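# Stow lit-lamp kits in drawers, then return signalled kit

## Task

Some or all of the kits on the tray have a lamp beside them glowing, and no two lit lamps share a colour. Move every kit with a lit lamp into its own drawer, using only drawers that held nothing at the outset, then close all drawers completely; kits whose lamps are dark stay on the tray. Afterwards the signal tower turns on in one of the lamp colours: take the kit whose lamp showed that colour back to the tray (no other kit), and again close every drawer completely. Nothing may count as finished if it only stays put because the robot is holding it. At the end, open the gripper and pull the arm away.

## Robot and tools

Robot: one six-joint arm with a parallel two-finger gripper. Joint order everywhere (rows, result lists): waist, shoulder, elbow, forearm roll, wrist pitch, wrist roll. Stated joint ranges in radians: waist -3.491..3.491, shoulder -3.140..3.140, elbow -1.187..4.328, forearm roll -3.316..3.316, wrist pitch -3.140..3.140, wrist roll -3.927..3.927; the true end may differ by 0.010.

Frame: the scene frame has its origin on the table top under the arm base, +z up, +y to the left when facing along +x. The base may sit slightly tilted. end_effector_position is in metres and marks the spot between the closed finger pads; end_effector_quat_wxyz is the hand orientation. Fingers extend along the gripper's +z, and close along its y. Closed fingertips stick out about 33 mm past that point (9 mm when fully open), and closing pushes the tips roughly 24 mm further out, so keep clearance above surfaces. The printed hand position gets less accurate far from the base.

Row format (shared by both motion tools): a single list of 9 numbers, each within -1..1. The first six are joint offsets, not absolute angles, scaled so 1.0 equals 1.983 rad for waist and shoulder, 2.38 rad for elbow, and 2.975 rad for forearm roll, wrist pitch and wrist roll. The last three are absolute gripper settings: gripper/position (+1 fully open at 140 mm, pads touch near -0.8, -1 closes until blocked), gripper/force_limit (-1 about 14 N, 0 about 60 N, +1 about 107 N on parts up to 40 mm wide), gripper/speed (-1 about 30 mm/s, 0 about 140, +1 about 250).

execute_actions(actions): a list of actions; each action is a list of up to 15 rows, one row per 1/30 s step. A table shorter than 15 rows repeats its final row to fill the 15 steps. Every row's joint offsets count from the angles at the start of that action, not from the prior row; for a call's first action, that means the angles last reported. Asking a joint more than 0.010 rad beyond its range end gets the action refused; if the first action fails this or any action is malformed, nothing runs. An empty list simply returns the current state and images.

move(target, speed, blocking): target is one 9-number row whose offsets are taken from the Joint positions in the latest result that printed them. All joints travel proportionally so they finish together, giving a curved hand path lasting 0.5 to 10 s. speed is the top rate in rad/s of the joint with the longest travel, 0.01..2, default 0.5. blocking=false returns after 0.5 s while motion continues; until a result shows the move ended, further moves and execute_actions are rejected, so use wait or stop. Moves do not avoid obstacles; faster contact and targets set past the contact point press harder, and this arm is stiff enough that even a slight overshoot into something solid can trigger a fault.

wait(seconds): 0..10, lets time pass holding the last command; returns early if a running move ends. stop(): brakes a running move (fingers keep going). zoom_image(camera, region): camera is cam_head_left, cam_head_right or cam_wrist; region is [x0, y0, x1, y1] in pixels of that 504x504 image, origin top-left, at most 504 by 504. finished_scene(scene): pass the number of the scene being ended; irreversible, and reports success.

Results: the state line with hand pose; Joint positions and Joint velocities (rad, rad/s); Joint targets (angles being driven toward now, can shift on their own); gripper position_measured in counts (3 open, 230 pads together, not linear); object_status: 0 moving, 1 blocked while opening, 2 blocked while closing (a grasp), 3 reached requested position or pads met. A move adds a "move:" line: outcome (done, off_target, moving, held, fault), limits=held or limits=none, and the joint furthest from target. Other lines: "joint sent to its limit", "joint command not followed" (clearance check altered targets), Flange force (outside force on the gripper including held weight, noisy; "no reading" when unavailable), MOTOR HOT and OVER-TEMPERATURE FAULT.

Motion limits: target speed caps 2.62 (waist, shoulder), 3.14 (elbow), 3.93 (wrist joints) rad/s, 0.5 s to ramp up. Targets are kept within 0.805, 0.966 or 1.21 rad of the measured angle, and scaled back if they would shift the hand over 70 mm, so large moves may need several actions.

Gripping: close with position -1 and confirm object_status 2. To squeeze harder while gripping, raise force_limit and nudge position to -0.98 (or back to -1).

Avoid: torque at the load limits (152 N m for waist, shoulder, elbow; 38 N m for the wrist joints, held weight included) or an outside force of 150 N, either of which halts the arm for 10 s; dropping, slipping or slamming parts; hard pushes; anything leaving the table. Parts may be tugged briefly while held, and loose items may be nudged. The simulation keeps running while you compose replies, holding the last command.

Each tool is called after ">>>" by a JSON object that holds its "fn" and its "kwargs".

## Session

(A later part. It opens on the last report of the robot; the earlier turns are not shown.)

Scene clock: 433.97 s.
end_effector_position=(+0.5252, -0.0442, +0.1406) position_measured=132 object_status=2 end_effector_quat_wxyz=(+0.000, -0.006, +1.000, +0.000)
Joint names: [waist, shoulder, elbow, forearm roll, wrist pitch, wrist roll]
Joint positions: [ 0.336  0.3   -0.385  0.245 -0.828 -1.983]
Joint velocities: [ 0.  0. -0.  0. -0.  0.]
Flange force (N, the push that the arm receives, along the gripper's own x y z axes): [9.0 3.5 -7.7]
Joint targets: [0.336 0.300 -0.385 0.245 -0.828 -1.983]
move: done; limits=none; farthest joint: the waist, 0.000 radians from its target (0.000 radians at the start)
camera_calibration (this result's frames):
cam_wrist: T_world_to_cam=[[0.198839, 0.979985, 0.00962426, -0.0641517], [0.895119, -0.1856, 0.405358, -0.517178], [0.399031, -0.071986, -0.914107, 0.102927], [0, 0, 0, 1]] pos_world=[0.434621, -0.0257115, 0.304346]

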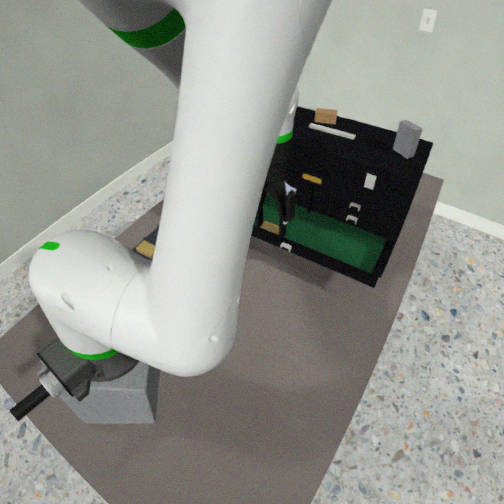

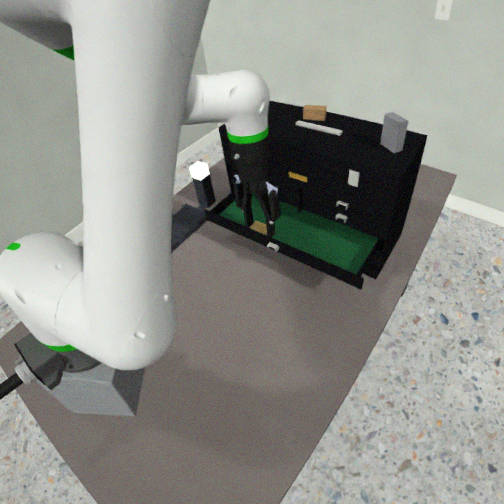

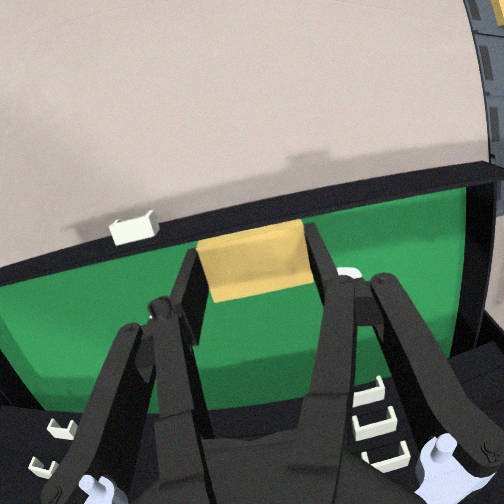

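>>> {"fn": "move", "kwargs": {"target": [0.0136,-0.0625,0.026,-0.0108,-0.0629,0.0084,-1,-0.2,-0.5], "speed": 0.2}}

>>> {"fn": "move", "kwargs": {"target": [0.35,-0.0101,-0.0084,0,0,-0.2713,-1,-0.2,-0.5]}}

>>> {"fn": "move", "kwargs": {"target": [0,0.1568,-0.0286,0.0168,0.0807,0,-1,-0.2,-0.5], "speed": 0.35}}

>>> {"fn": "move", "kwargs": {"target": [-0.0141,0.0672,-0.0121,0.0194,0.0529,-0.0112,-1,-0.2,-0.5], "speed": 0.12}}

Scene clock: 441.70 s.
end_effector_position=(+0.5228, -0.0472, +0.2196) position_measured=132 object_status=2 end_effector_quat_wxyz=(-0.001, -0.005, +1.000, +0.001)
Joint names: [waist, shoulder, elbow, forearm roll, wrist pitch, wrist roll]
Joint positions: [ 0.363  0.176 -0.323  0.212 -1.015 -1.958]
Joint velocities: [ 0.    -0.001  0.     0.    -0.001 -0.001]
Flange force (N, the push that the arm receives, along the gripper's own x y z axes): [7.8 3.5 1.6]
Joint targets: [0.363 0.176 -0.323 0.212 -1.015 -1.958]
move: done; limits=none; farthest joint: the waist, 0.000 radians from its target (0.027 radians at the start)
camera_calibration (this result's frames):
cam_wrist: T_world_to_cam=[[0.20019, 0.979706, 0.0100175, -0.0623038], [0.895468, -0.187107, 0.403891, -0.547503], [0.397569, -0.0718845, -0.914752, 0.176859], [0, 0, 0, 1]] pos_world=[0.43243, -0.0286886, 0.383538]

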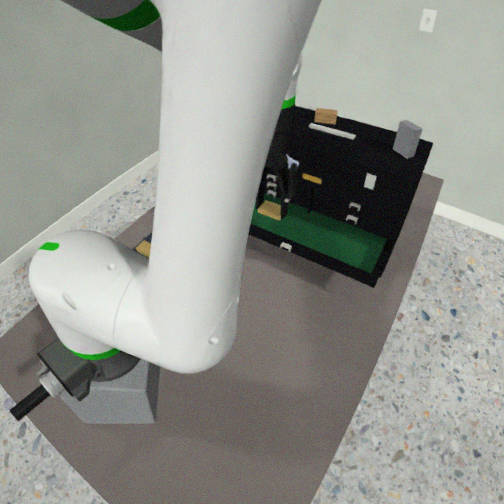

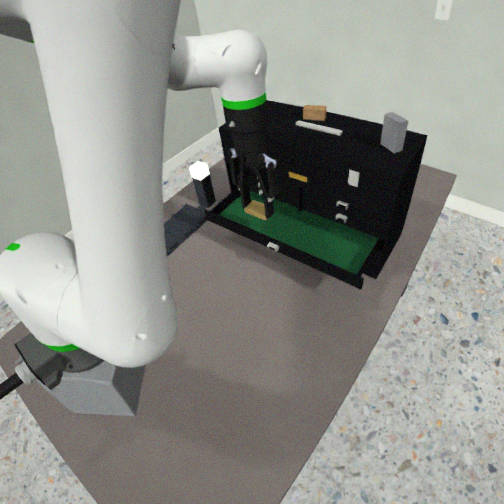

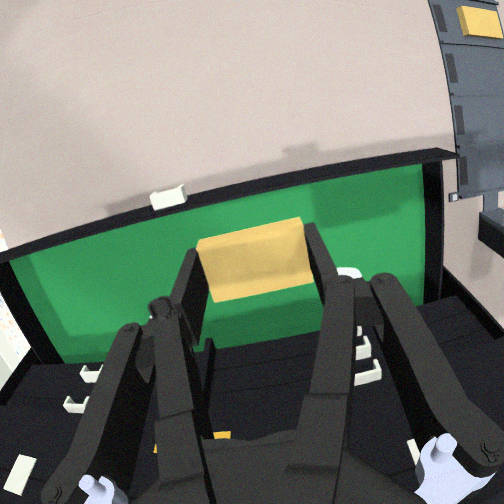

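Scene clock: 443.77 s.
end_effector_position=(+0.4297, +0.2837, +0.2840) position_measured=132 object_status=2 end_effector_quat_wxyz=(+0.032, +0.057, +0.996, +0.057)
Joint names: [waist, shoulder, elbow, forearm roll, wrist pitch, wrist roll]
Joint positions: [ 1.057  0.156 -0.343  0.212 -1.015 -2.765]
Joint velocities: [ 0.002  0.001  0.    -0.    -0.     0.001]
Flange force (N, the push that the arm receives, along the gripper's own x y z axes): [7.5 -4.3 1.5]
Joint targets: [1.058 0.156 -0.343 0.212 -1.015 -2.765]
move: done; limits=none; farthest joint: the waist, 0.000 radians from its target (0.694 radians at the start)
camera_calibration (this result's frames):
cam_wrist: T_world_to_cam=[[0.315573, 0.939287, 0.134738, -0.442082], [0.835089, -0.342337, 0.430618, -0.365877], [0.450599, -0.023373, -0.89242, 0.253701], [0, 0, 0, 1]] pos_world=[0.330732, 0.295919, 0.443526]

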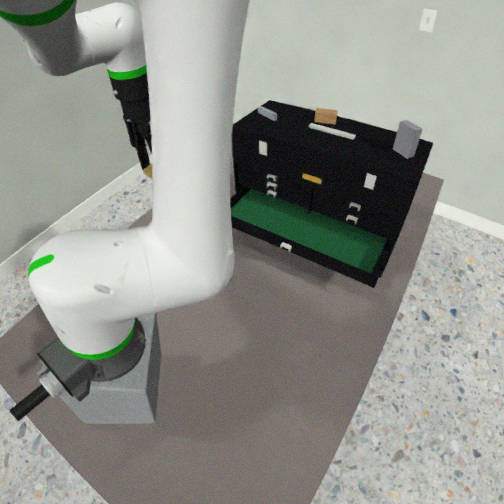

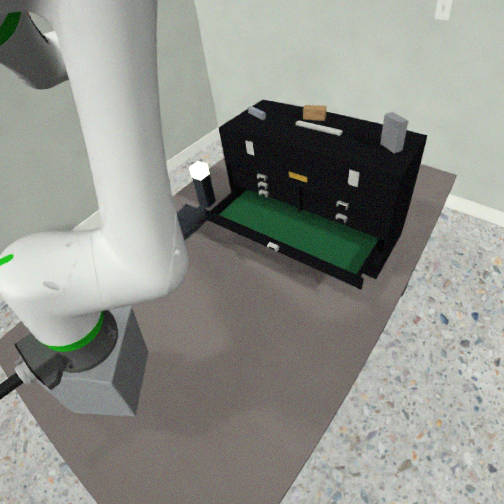

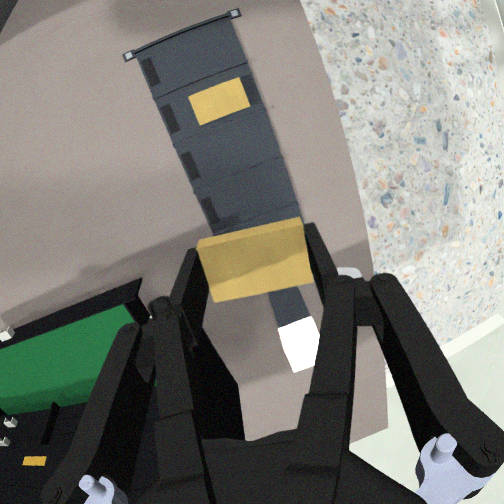

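Scene clock: 445.07 s.
end_effector_position=(+0.4013, +0.2970, +0.1199) position_measured=132 object_status=2 end_effector_quat_wxyz=(+0.000, +0.007, +1.000, +0.000)
Joint names: [waist, shoulder, elbow, forearm roll, wrist pitch, wrist roll]
Joint positions: [ 1.057  0.467 -0.411  0.262 -0.775 -2.765]
Joint velocities: [ 0.001 -0.     0.     0.     0.    -0.   ]
Flange force (N, the push that the arm receives, along the gripper's own x y z axes): [6.0 -1.5 2.1]
Joint targets: [1.057 0.467 -0.411 0.262 -0.775 -2.765]
move: done; limits=none; farthest joint: the waist, 0.000 radians from its target (0.000 radians at the start)
camera_calibration (this result's frames):
cam_wrist: T_world_to_cam=[[0.224416, 0.974447, 0.00947617, -0.382303], [0.889806, -0.208869, 0.405732, -0.325609], [0.397344, -0.0826208, -0.913943, 0.161865], [0, 0, 0, 1]] pos_world=[0.311208, 0.317898, 0.283669]

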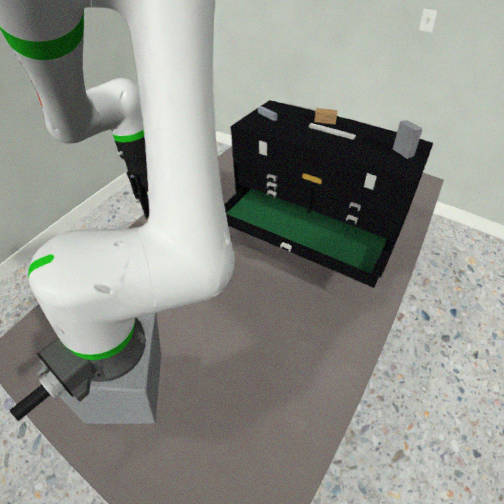

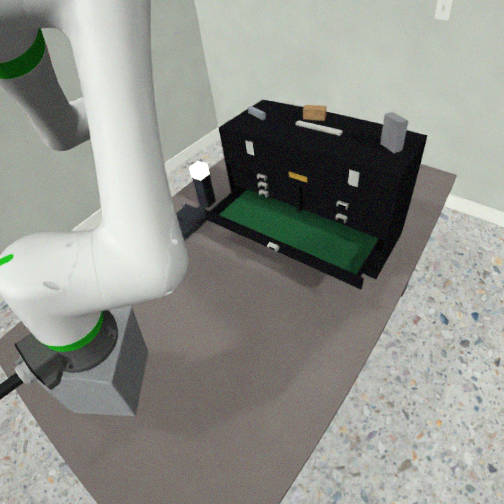

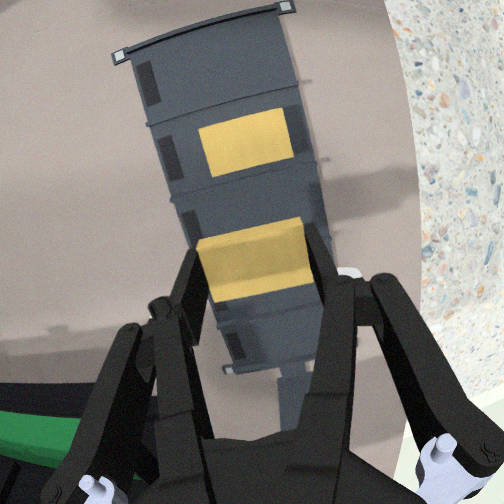

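Scene clock: 446.73 s.
end_effector_position=(+0.3995, +0.2973, +0.0503) position_measured=132 object_status=2 end_effector_quat_wxyz=(-0.001, +0.000, +1.000, -0.000)
Joint names: [waist, shoulder, elbow, forearm roll, wrist pitch, wrist roll]
Joint positions: [ 1.03   0.6   -0.44   0.32  -0.617 -2.799]
Joint velocities: [ 0.     0.    -0.     0.     0.    -0.001]
Flange force (N, the push that the arm receives, along the gripper's own x y z axes): [7.3 -2.7 1.1]
Joint targets: [1.030 0.601 -0.440 0.320 -0.617 -2.799]
move: done; limits=none; farthest joint: the waist, 0.000 radians from its target (0.028 radians at the start)
camera_calibration (this result's frames):
cam_wrist: T_world_to_cam=[[0.211552, 0.97734, 0.00727312, -0.377131], [0.893475, -0.196405, 0.40389, -0.300746], [0.396166, -0.0789455, -0.914779, 0.0984315], [0, 0, 0, 1]] pos_world=[0.309496, 0.317288, 0.214254]

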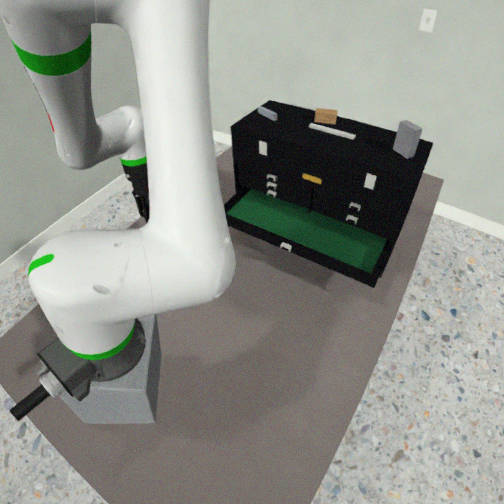

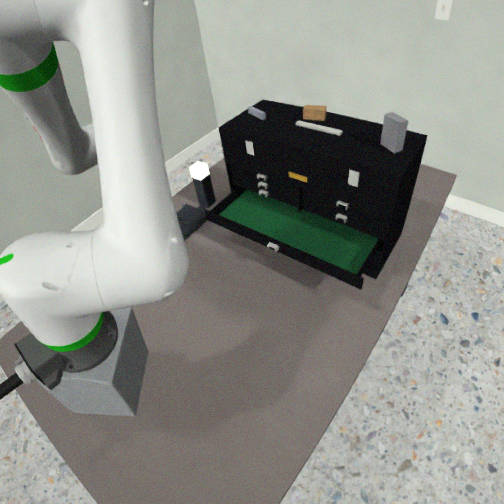

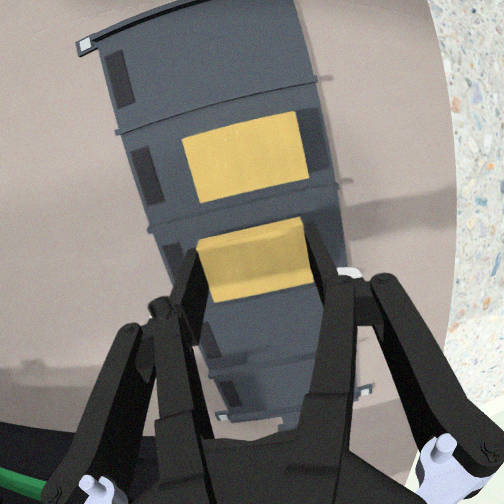

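>>> {"fn": "move", "kwargs": {"target": [-0.0006,0.003,-0.0005,0.0009,0.0023,-0.0005,-1,-0.2,-0.5], "speed": 0.015}}

>>> {"fn": "move", "kwargs": {"target": [0,0,0,0,0,0,0.3,-0.2,-0.5]}}

>>> {"fn": "move", "kwargs": {"target": [0.0147,-0.0702,0.0126,-0.0203,-0.0552,0.0117,0.3,-0.2,-0.5], "speed": 0.25}}

>>> {"fn": "move", "kwargs": {"target": [0,-0.308,-0.0975,-0.0165,-0.0807,0,0.3,-0.2,-0.5], "speed": 0.6}}

>>> {"fn": "move", "kwargs": {"target": [-0.35,0,0,0,0,0.2713,-0.1,-0.4,-0.5], "speed": 0.7}}

>>> {"fn": "move", "kwargs": {"target": [-0.1422,-0.0156,-0.192,-0.0718,0.2834,0.1308,-0.1,-0.4,-0.7], "speed": 0.6}}

Scene clock: 456.93 s.
end_effector_position=(+0.3992, +0.2972, +0.0473) position_measured=132 object_status=2 end_effector_quat_wxyz=(-0.001, +0.000, +1.000, -0.000)
Joint names: [waist, shoulder, elbow, forearm roll, wrist pitch, wrist roll]
Joint positions: [ 1.028  0.606 -0.441  0.323 -0.611 -2.8  ]
Joint velocities: [ 0. -0. -0.  0.  0. -0.]
Flange force (N, the push that the arm receives, along the gripper's own x y z axes): [6.0 -2.5 0.5]
Joint targets: [1.028 0.606 -0.441 0.323 -0.611 -2.800]
move: done; limits=none; farthest joint: the waist, 0.000 radians from its target (0.001 radians at the start)
camera_calibration (this result's frames):
cam_wrist: T_world_to_cam=[[0.210745, 0.977515, 0.00721587, -0.376691], [0.893816, -0.195678, 0.403488, -0.29956], [0.395827, -0.0785832, -0.914957, 0.0958008], [0, 0, 0, 1]] pos_world=[0.309217, 0.317132, 0.211241]

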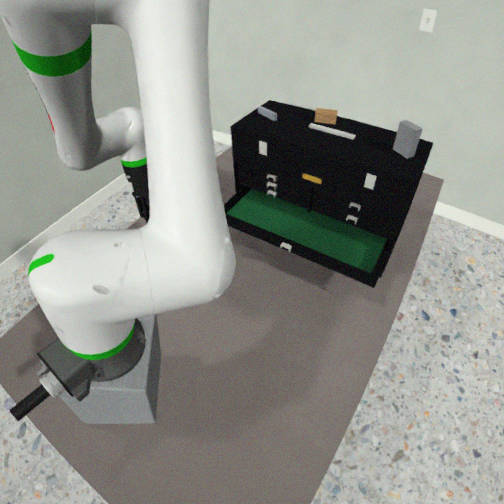

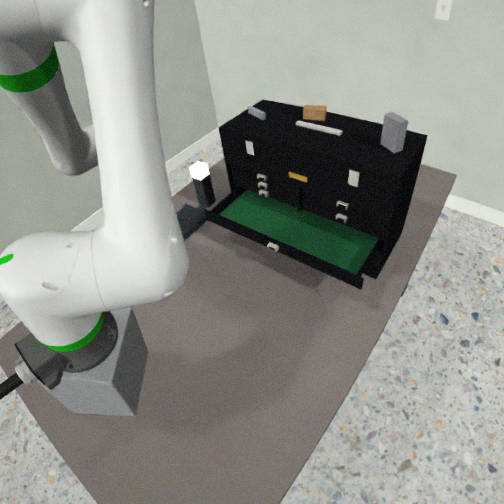

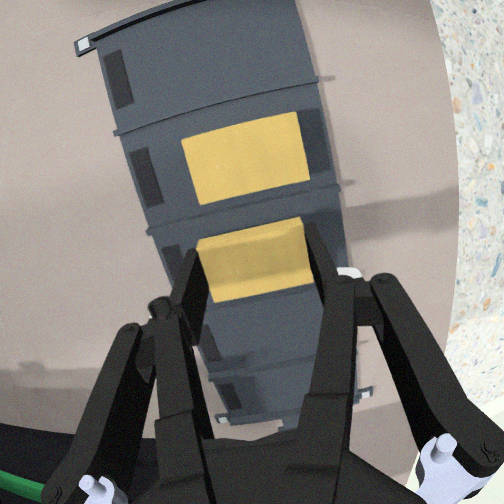

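Scene clock: 457.47 s.
end_effector_position=(+0.3992, +0.2972, +0.0473) position_measured=91 object_status=3 end_effector_quat_wxyz=(-0.001, +0.000, +1.000, -0.000)
Joint names: [waist, shoulder, elbow, forearm roll, wrist pitch, wrist roll]
Joint positions: [ 1.028  0.606 -0.441  0.323 -0.611 -2.8  ]
Joint velocities: [ 0.     0.001  0.     0.    -0.     0.002]
Flange force (N, the push that the arm receives, along the gripper's own x y z axes): [5.3 -1.6 0.2]
Joint targets: [1.028 0.606 -0.441 0.323 -0.611 -2.800]
move: done; limits=none; farthest joint: the waist, 0.000 radians from its target (0.000 radians at the start)
camera_calibration (this result's frames):
cam_wrist: T_world_to_cam=[[0.210734, 0.977517, 0.00721193, -0.376686], [0.893817, -0.195667, 0.403491, -0.299562], [0.395831, -0.0785833, -0.914955, 0.0957948], [0, 0, 0, 1]] pos_world=[0.309216, 0.31713, 0.211235]

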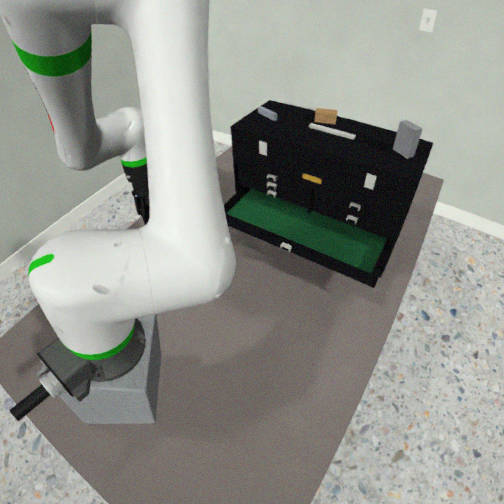

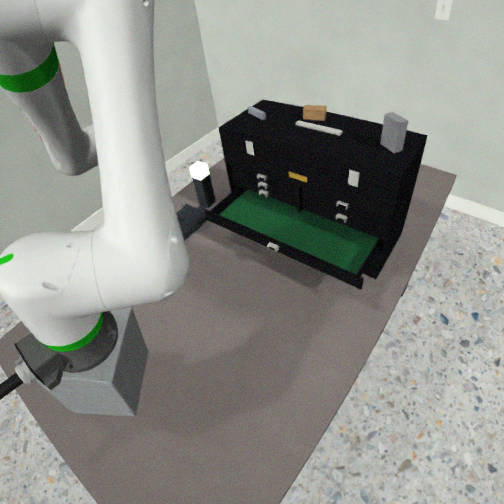

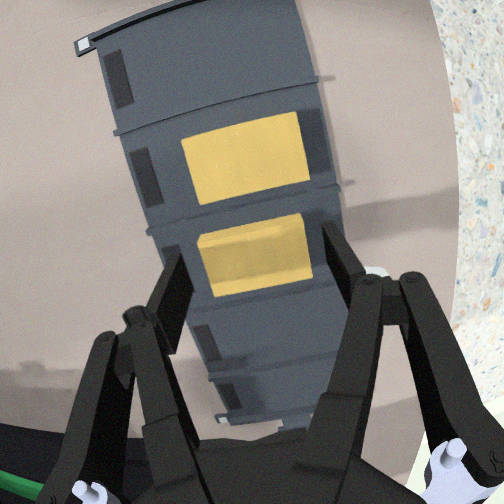

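Scene clock: 458.50 s.
end_effector_position=(+0.4013, +0.2970, +0.1199) position_measured=91 object_status=3 end_effector_quat_wxyz=(+0.000, +0.007, +1.000, +0.000)
Joint names: [waist, shoulder, elbow, forearm roll, wrist pitch, wrist roll]
Joint positions: [ 1.057  0.467 -0.411  0.262 -0.775 -2.765]
Joint velocities: [-0.001 -0.002  0.    -0.    -0.001  0.001]
Flange force (N, the push that the arm receives, along the gripper's own x y z axes): [7.0 -2.5 0.4]
Joint targets: [1.057 0.467 -0.411 0.262 -0.775 -2.765]
move: done; limits=none; farthest joint: the waist, 0.000 radians from its target (0.029 radians at the start)
camera_calibration (this result's frames):
cam_wrist: T_world_to_cam=[[0.224406, 0.97445, 0.00945303, -0.382289], [0.889811, -0.208851, 0.405731, -0.32561], [0.397339, -0.0826373, -0.913944, 0.161863], [0, 0, 0, 1]] pos_world=[0.311205, 0.317893, 0.283658]

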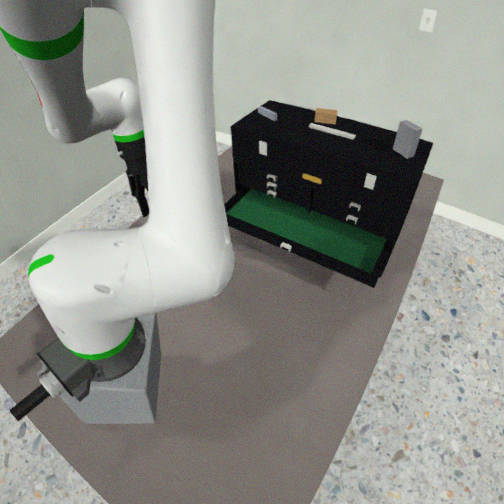

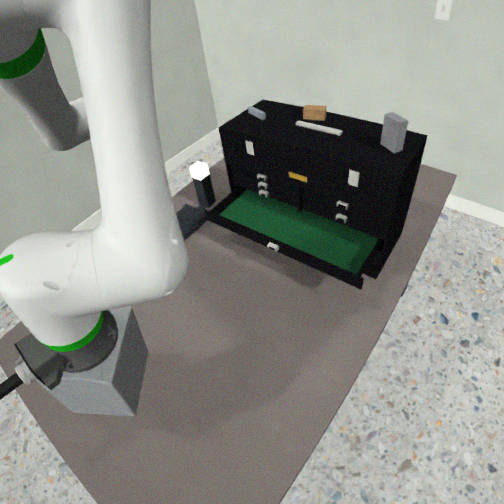

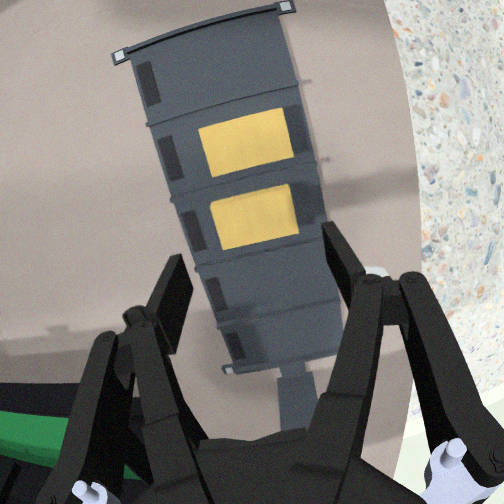

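Scene clock: 460.00 s.
end_effector_position=(+0.3618, +0.1820, +0.2768) position_measured=91 object_status=3 end_effector_quat_wxyz=(+0.033, +0.057, +0.996, +0.056)
Joint names: [waist, shoulder, elbow, forearm roll, wrist pitch, wrist roll]
Joint positions: [ 1.057 -0.144 -0.643  0.213 -1.015 -2.765]
Joint velocities: [ 0.    -0.004 -0.    -0.    -0.     0.   ]
Flange force (N, the push that the arm receives, along the gripper's own x y z axes): [9.7 -2.4 1.7]
Joint targets: [1.057 -0.144 -0.643 0.213 -1.015 -2.765]
move: done; limits=none; farthest joint: the waist, 0.000 radians from its target (0.000 radians at the start)
camera_calibration (this result's frames):
cam_wrist: T_world_to_cam=[[0.315074, 0.939505, 0.134382, -0.323911], [0.834981, -0.341714, 0.431322, -0.341152], [0.451149, -0.0236918, -0.892134, 0.275288], [0, 0, 0, 1]] pos_world=[0.262715, 0.194262, 0.436268]

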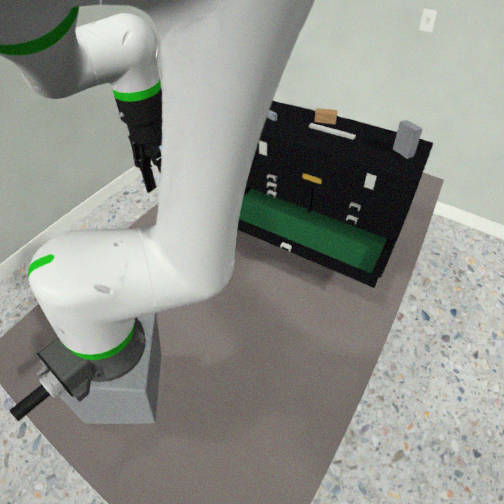

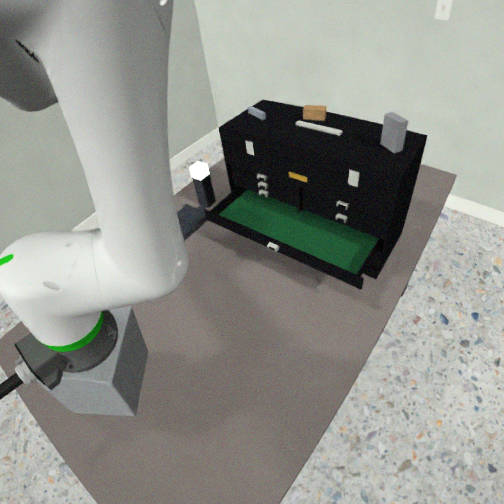

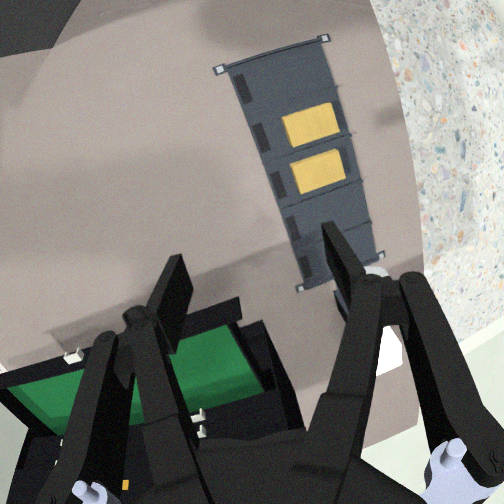

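Scene clock: 461.63 s.
end_effector_position=(+0.3985, -0.0859, +0.2304) position_measured=141 object_status=3 end_effector_quat_wxyz=(-0.001, -0.006, +1.000, +0.000)
Joint names: [waist, shoulder, elbow, forearm roll, wrist pitch, wrist roll]
Joint positions: [ 0.363 -0.144 -0.643  0.213 -1.015 -1.958]
Joint velocities: [-0.001 -0.001 -0.001  0.    -0.    -0.   ]
Flange force (N, the push that the arm receives, along the gripper's own x y z axes): [8.7 4.6 1.4]
Joint targets: [0.363 -0.144 -0.643 0.213 -1.015 -1.958]
move: done; limits=none; farthest joint: the waist, 0.001 radians from its target (0.695 radians at the start)
camera_calibration (this result's frames):
cam_wrist: T_world_to_cam=[[0.199673, 0.979818, 0.00933682, 0.000720174], [0.895507, -0.186343, 0.404158, -0.447806], [0.397741, -0.0723382, -0.914642, 0.233199], [0, 0, 0, 1]] pos_world=[0.308117, -0.067282, 0.394271]

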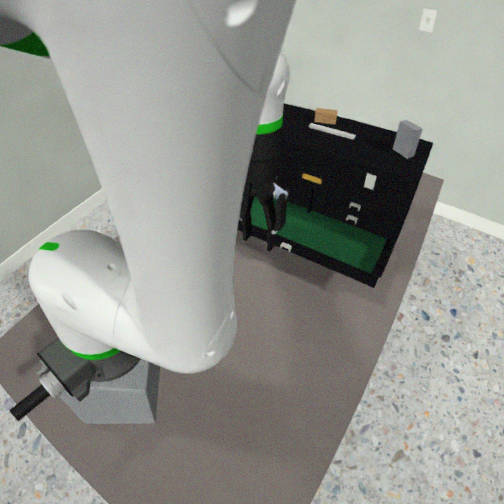

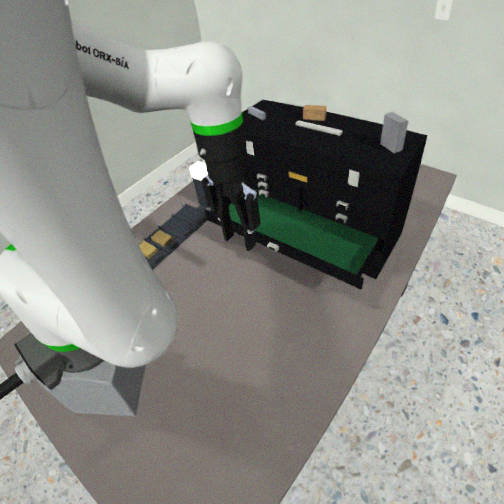

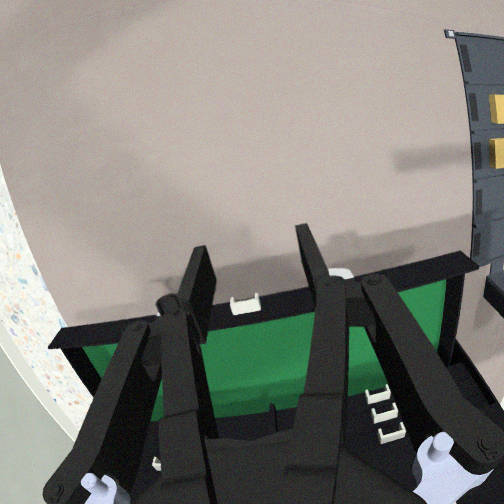

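Scene clock: 463.50 s.
end_effector_position=(+0.3391, -0.1110, +0.0997) position_measured=141 object_status=3 end_effector_quat_wxyz=(+0.177, +0.013, +0.981, +0.077)
Joint names: [waist, shoulder, elbow, forearm roll, wrist pitch, wrist roll]
Joint positions: [ 0.081 -0.174 -1.1   -0.    -0.172 -1.569]
Joint velocities: [-0.     0.001 -0.001  0.     0.001 -0.   ]
Flange force (N, the push that the arm receives, along the gripper's own x y z axes): no reading
Joint targets: [0.081 -0.174 -1.100 -0.000 -0.172 -1.569]
move: done; limits=none; farthest joint: the waist, 0.000 radians from its target (0.282 radians at the start)
camera_calibration (this result's frames):
cam_wrist: T_world_to_cam=[[0.193195, 0.953218, 0.23249, 0.015457], [0.694686, -0.300226, 0.653664, -0.315947], [0.692883, 0.0352228, -0.720189, 0.0280165], [0, 0, 0, 1]] pos_world=[0.197086, -0.110576, 0.223107]

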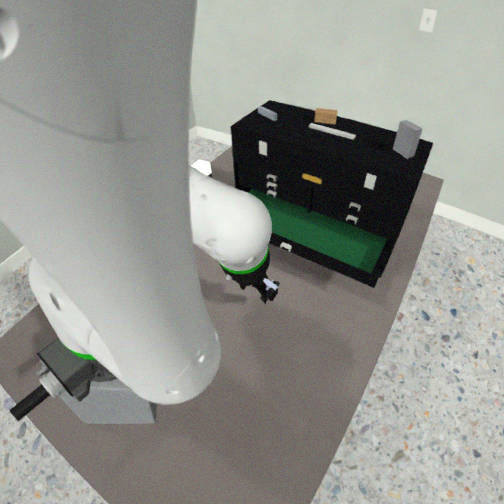

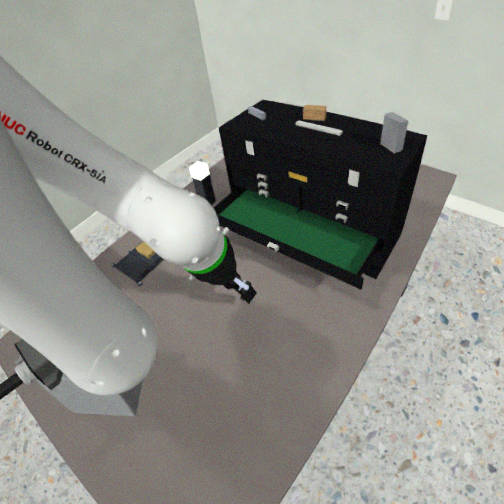

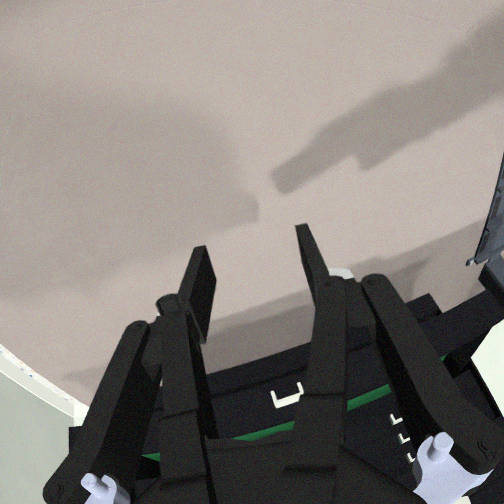

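>>> {"fn": "move", "kwargs": {"target": [0,0.079,0.0076,0,0.163,0,-0.1,-0.4,-0.7], "speed": 0.3}}

>>> {"fn": "move", "kwargs": {"target": [0,0,0,0,0,0,-1,-0.4,-0.7]}}

>>> {"fn": "move", "kwargs": {"target": [0.002,0.059,0.0668,0,-0.0138,0,-1,-0.4,-0.7], "speed": 0.12}}

>>> {"fn": "move", "kwargs": {"target": [0,0.0652,0.0841,0,-0.0238,0,-1,-0.4,-0.7], "speed": 0.1}}

>>> {"fn": "move", "kwargs": {"target": [0,0,0,0,0,0,-0.1,-0.4,-0.7]}}

>>> {"fn": "move", "kwargs": {"target": [0,-0.124,-0.15,0,0.037,0,-0.1,-0.4,-0.7], "speed": 0.3}}

Scene clock: 471.23 s.
end_effector_position=(+0.4558, -0.1165, +0.1338) position_measured=141 object_status=3 end_effector_quat_wxyz=(+0.344, +0.026, +0.936, +0.073)
Joint names: [waist, shoulder, elbow, forearm roll, wrist pitch, wrist roll]
Joint positions: [ 0.081 -0.018 -1.082 -0.     0.313 -1.569]
Joint velocities: [-0.001  0.     0.    -0.001  0.    -0.001]
Flange force (N, the push that the arm receives, along the gripper's own x y z axes): no reading
Joint targets: [0.081 -0.018 -1.082 -0.000 0.313 -1.569]
move: done; limits=none; farthest joint: the waist, 0.000 radians from its target (0.000 radians at the start)
camera_calibration (this result's frames):
cam_wrist: T_world_to_cam=[[0.154219, 0.943797, 0.292341, -0.00117027], [0.418395, -0.330424, 0.846029, -0.324287], [0.895077, -0.00815942, -0.445838, -0.162067], [0, 0, 0, 1]] pos_world=[0.280923, -0.10737, 0.202443]

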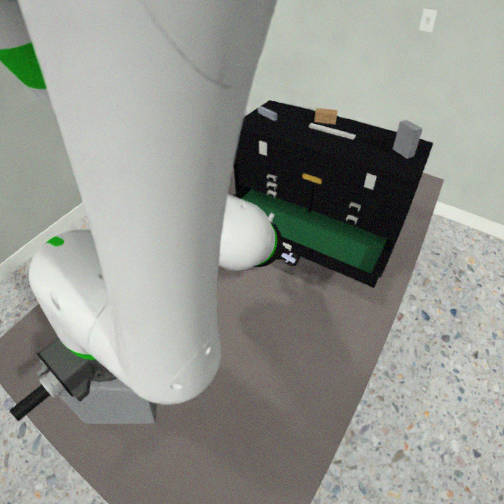

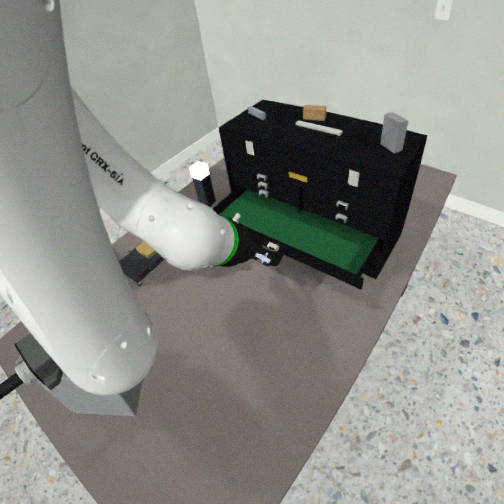

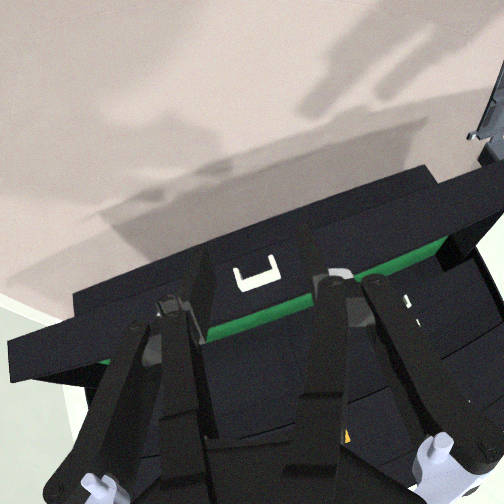

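Scene clock: 471.97 s.
end_effector_position=(+0.4558, -0.1166, +0.1338) position_measured=192 object_status=2 end_effector_quat_wxyz=(+0.344, +0.027, +0.936, +0.073)
Joint names: [waist, shoulder, elbow, forearm roll, wrist pitch, wrist roll]
Joint positions: [ 0.081 -0.018 -1.082 -0.001  0.313 -1.569]
Joint velocities: [ 0.001  0.001 -0.     0.001 -0.    -0.002]
Flange force (N, the push that the arm receives, along the gripper's own x y z axes): no reading
Joint targets: [0.081 -0.018 -1.082 -0.000 0.313 -1.569]
move: done; limits=none; farthest joint: the forearm roll, 0.001 radians from its target (0.000 radians at the start)
camera_calibration (this result's frames):
cam_wrist: T_world_to_cam=[[0.154632, 0.943704, 0.292424, -0.00126639], [0.418209, -0.330681, 0.846021, -0.324267], [0.895092, -0.00852713, -0.445799, -0.162111], [0, 0, 0, 1]] pos_world=[0.280911, -0.107416, 0.202438]

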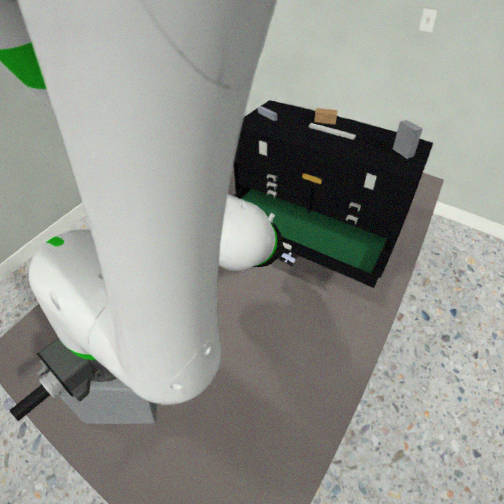

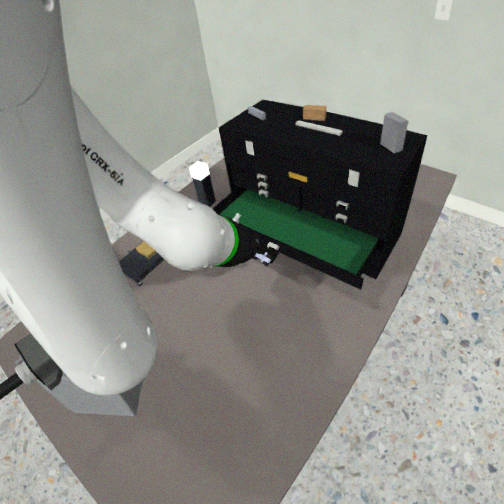

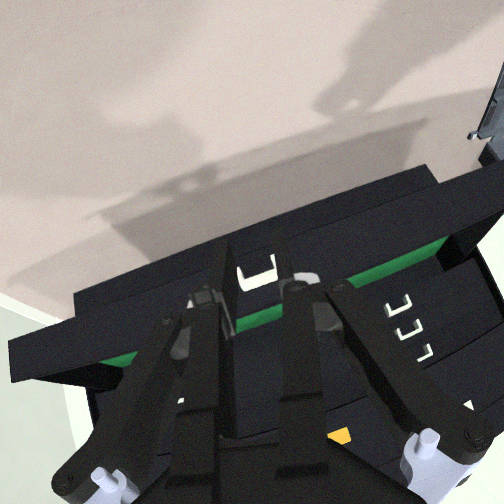

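Scene clock: 473.63 s.
end_effector_position=(+0.5205, -0.1146, +0.1341) position_measured=192 object_status=2 end_effector_quat_wxyz=(+0.344, +0.025, +0.936, +0.074)
Joint names: [waist, shoulder, elbow, forearm roll, wrist pitch, wrist roll]
Joint positions: [ 0.085  0.099 -0.923 -0.001  0.272 -1.569]
Joint velocities: [-0.     0.001  0.     0.    -0.     0.   ]
Flange force (N, the push that the arm receives, along the gripper's own x y z axes): no reading
Joint targets: [0.085 0.099 -0.923 -0.001 0.272 -1.569]
move: done; limits=none; farthest joint: the waist, 0.000 radians from its target (0.004 radians at the start)
camera_calibration (this result's frames):
cam_wrist: T_world_to_cam=[[0.150659, 0.944131, 0.293118, -0.0112451], [0.418116, -0.329533, 0.846515, -0.350741], [0.895813, -0.00497795, -0.444403, -0.220014], [0, 0, 0, 1]] pos_world=[0.345436, -0.106059, 0.202428]

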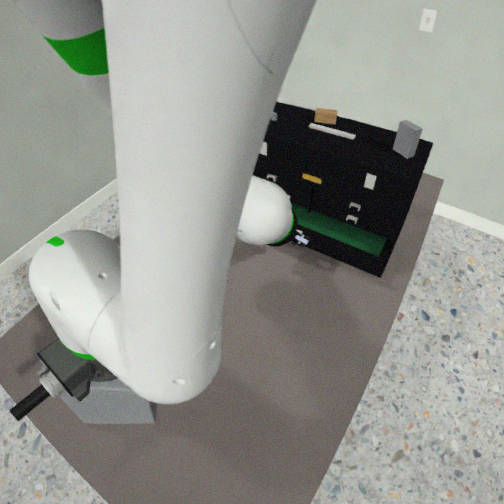

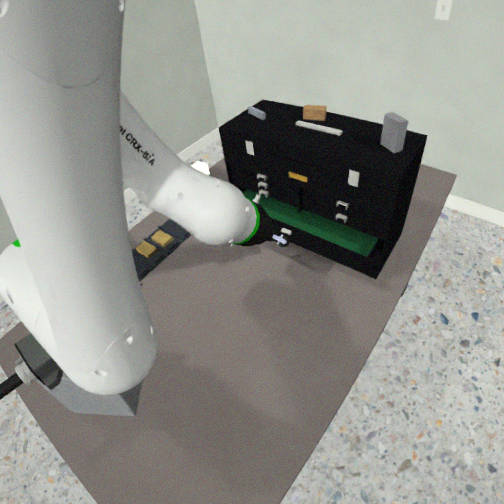

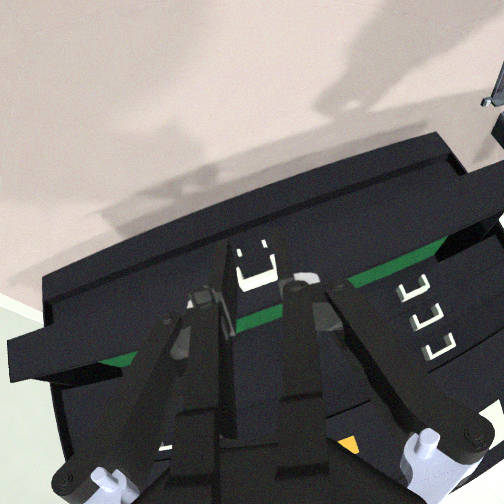

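Scene clock: 475.93 s.
end_effector_position=(+0.5985, -0.1141, +0.1332) position_measured=192 object_status=2 end_effector_quat_wxyz=(+0.344, +0.025, +0.936, +0.074)
Joint names: [waist, shoulder, elbow, forearm roll, wrist pitch, wrist roll]
Joint positions: [ 0.085  0.228 -0.723 -0.001  0.201 -1.569]
Joint velocities: [ 0.001 -0.     0.001 -0.001 -0.     0.001]
Flange force (N, the push that the arm receives, along the gripper's own x y z axes): no reading
Joint targets: [0.085 0.228 -0.723 -0.001 0.201 -1.569]
move: done; limits=none; farthest joint: the waist, 0.000 radians from its target (0.000 radians at the start)
camera_calibration (this result's frames):
cam_wrist: T_world_to_cam=[[0.150656, 0.944131, 0.293121, -0.0231495], [0.418288, -0.329535, 0.846429, -0.382563], [0.895733, -0.00491091, -0.444565, -0.290203], [0, 0, 0, 1]] pos_world=[0.423453, -0.105637, 0.201584]

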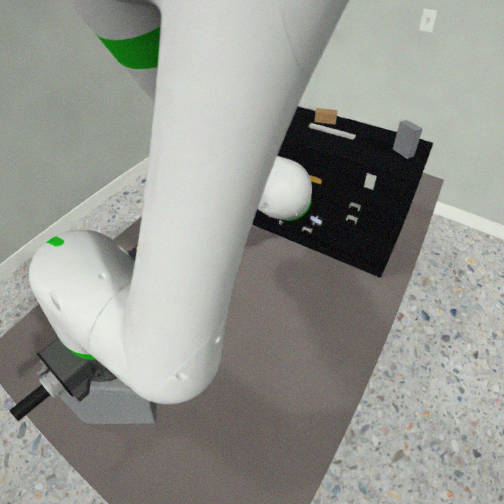

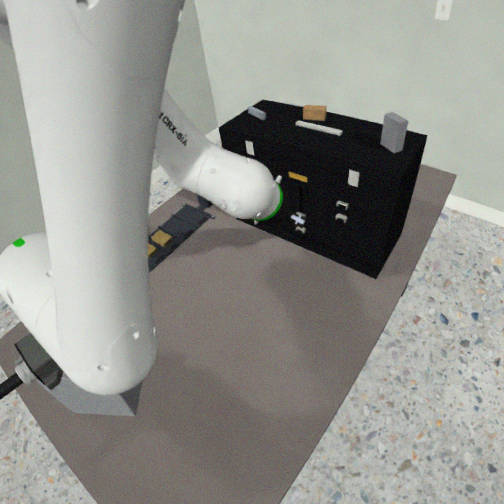

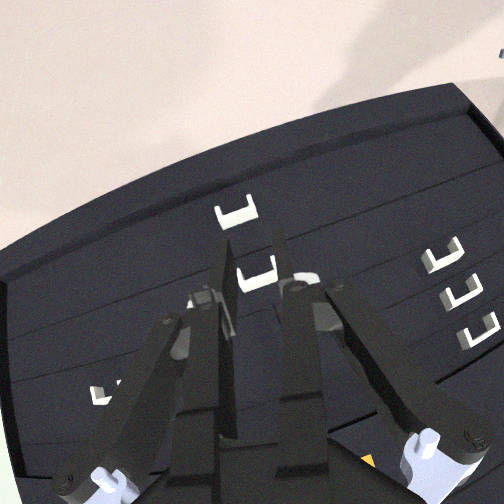

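Scene clock: 476.67 s.
end_effector_position=(+0.5985, -0.1141, +0.1332) position_measured=141 object_status=3 end_effector_quat_wxyz=(+0.344, +0.025, +0.936, +0.074)
Joint names: [waist, shoulder, elbow, forearm roll, wrist pitch, wrist roll]
Joint positions: [ 0.085  0.229 -0.723 -0.001  0.201 -1.569]
Joint velocities: [ 0.001  0.     0.     0.001 -0.     0.002]
Flange force (N, the push that the arm receives, along the gripper's own x y z axes): no reading
Joint targets: [0.085 0.228 -0.723 -0.001 0.201 -1.569]
move: done; limits=none; farthest joint: the shoulder, 0.001 radians from its target (0.000 radians at the start)
camera_calibration (this result's frames):
cam_wrist: T_world_to_cam=[[0.150643, 0.944132, 0.293124, -0.0231509], [0.418276, -0.329532, 0.846436, -0.382567], [0.895741, -0.0049033, -0.44455, -0.290221], [0, 0, 0, 1]] pos_world=[0.423469, -0.105633, 0.201587]

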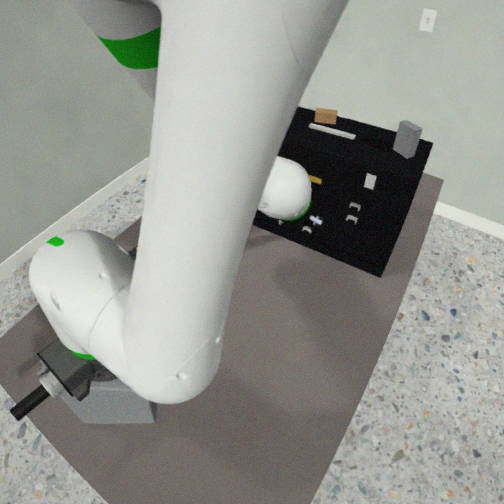

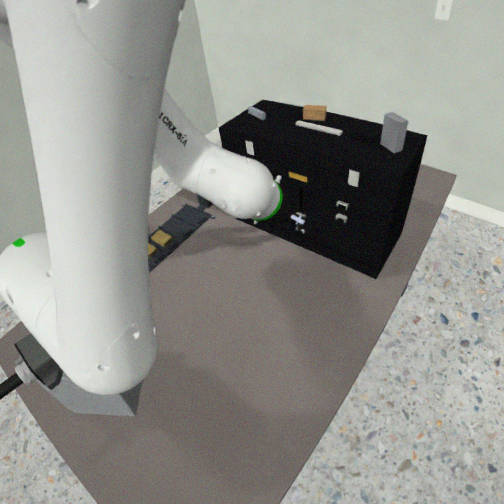

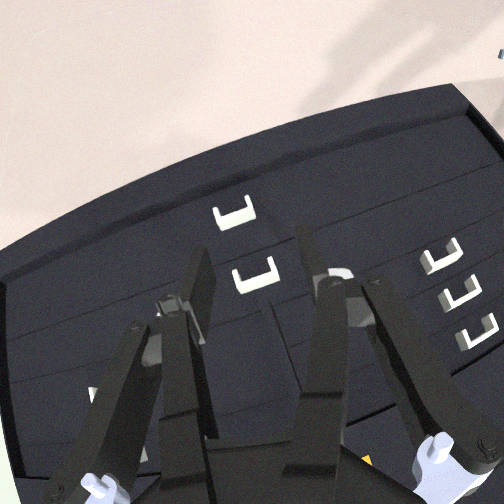

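Scene clock: 478.27 s.
end_effector_position=(+0.4571, -0.1148, +0.1343) position_measured=141 object_status=3 end_effector_quat_wxyz=(+0.344, +0.025, +0.936, +0.074)
Joint names: [waist, shoulder, elbow, forearm roll, wrist pitch, wrist roll]
Joint positions: [ 0.085 -0.017 -1.08  -0.001  0.311 -1.569]
Joint velocities: [-0.    -0.001 -0.    -0.001  0.    -0.001]
Flange force (N, the push that the arm receives, along the gripper's own x y z axes): no reading
Joint targets: [0.085 -0.017 -1.080 -0.001 0.311 -1.569]
move: done; limits=none; farthest joint: the waist, 0.000 radians from its target (0.000 radians at the start)
camera_calibration (this result's frames):
cam_wrist: T_world_to_cam=[[0.150855, 0.944155, 0.292941, -0.00156599], [0.419121, -0.329466, 0.846043, -0.324868], [0.89531, -0.00485213, -0.445417, -0.16278], [0, 0, 0, 1]] pos_world=[0.282134, -0.106344, 0.202806]

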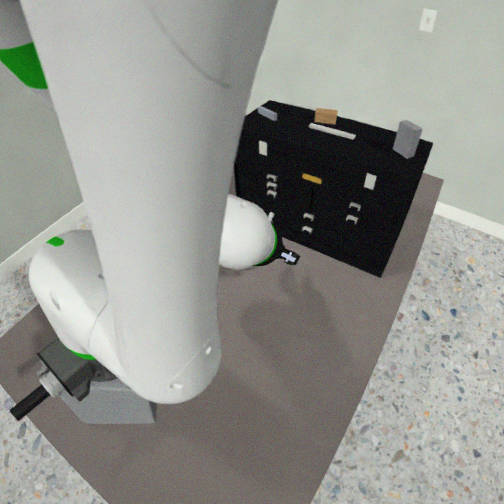

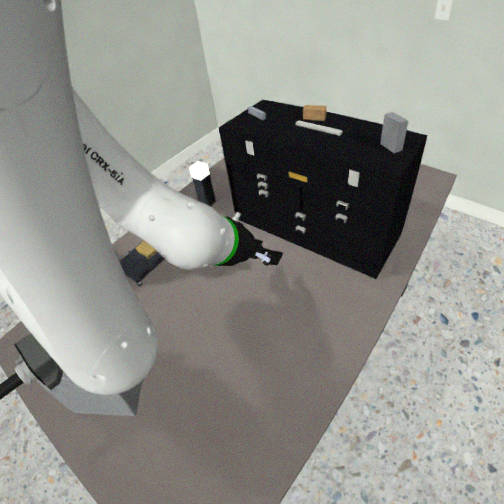

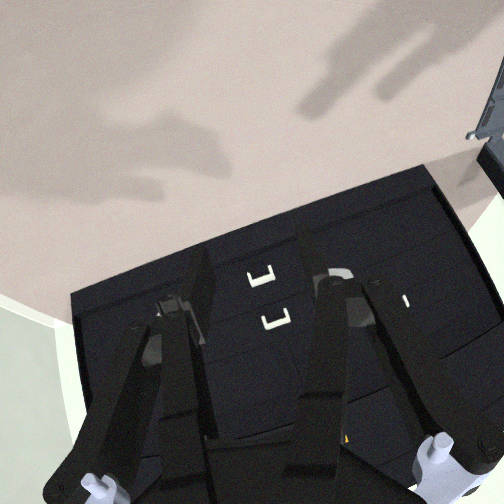

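>>> {"fn": "finished_scene", "kwargs": {"scene": 2}}

The scene is finished: the task was done.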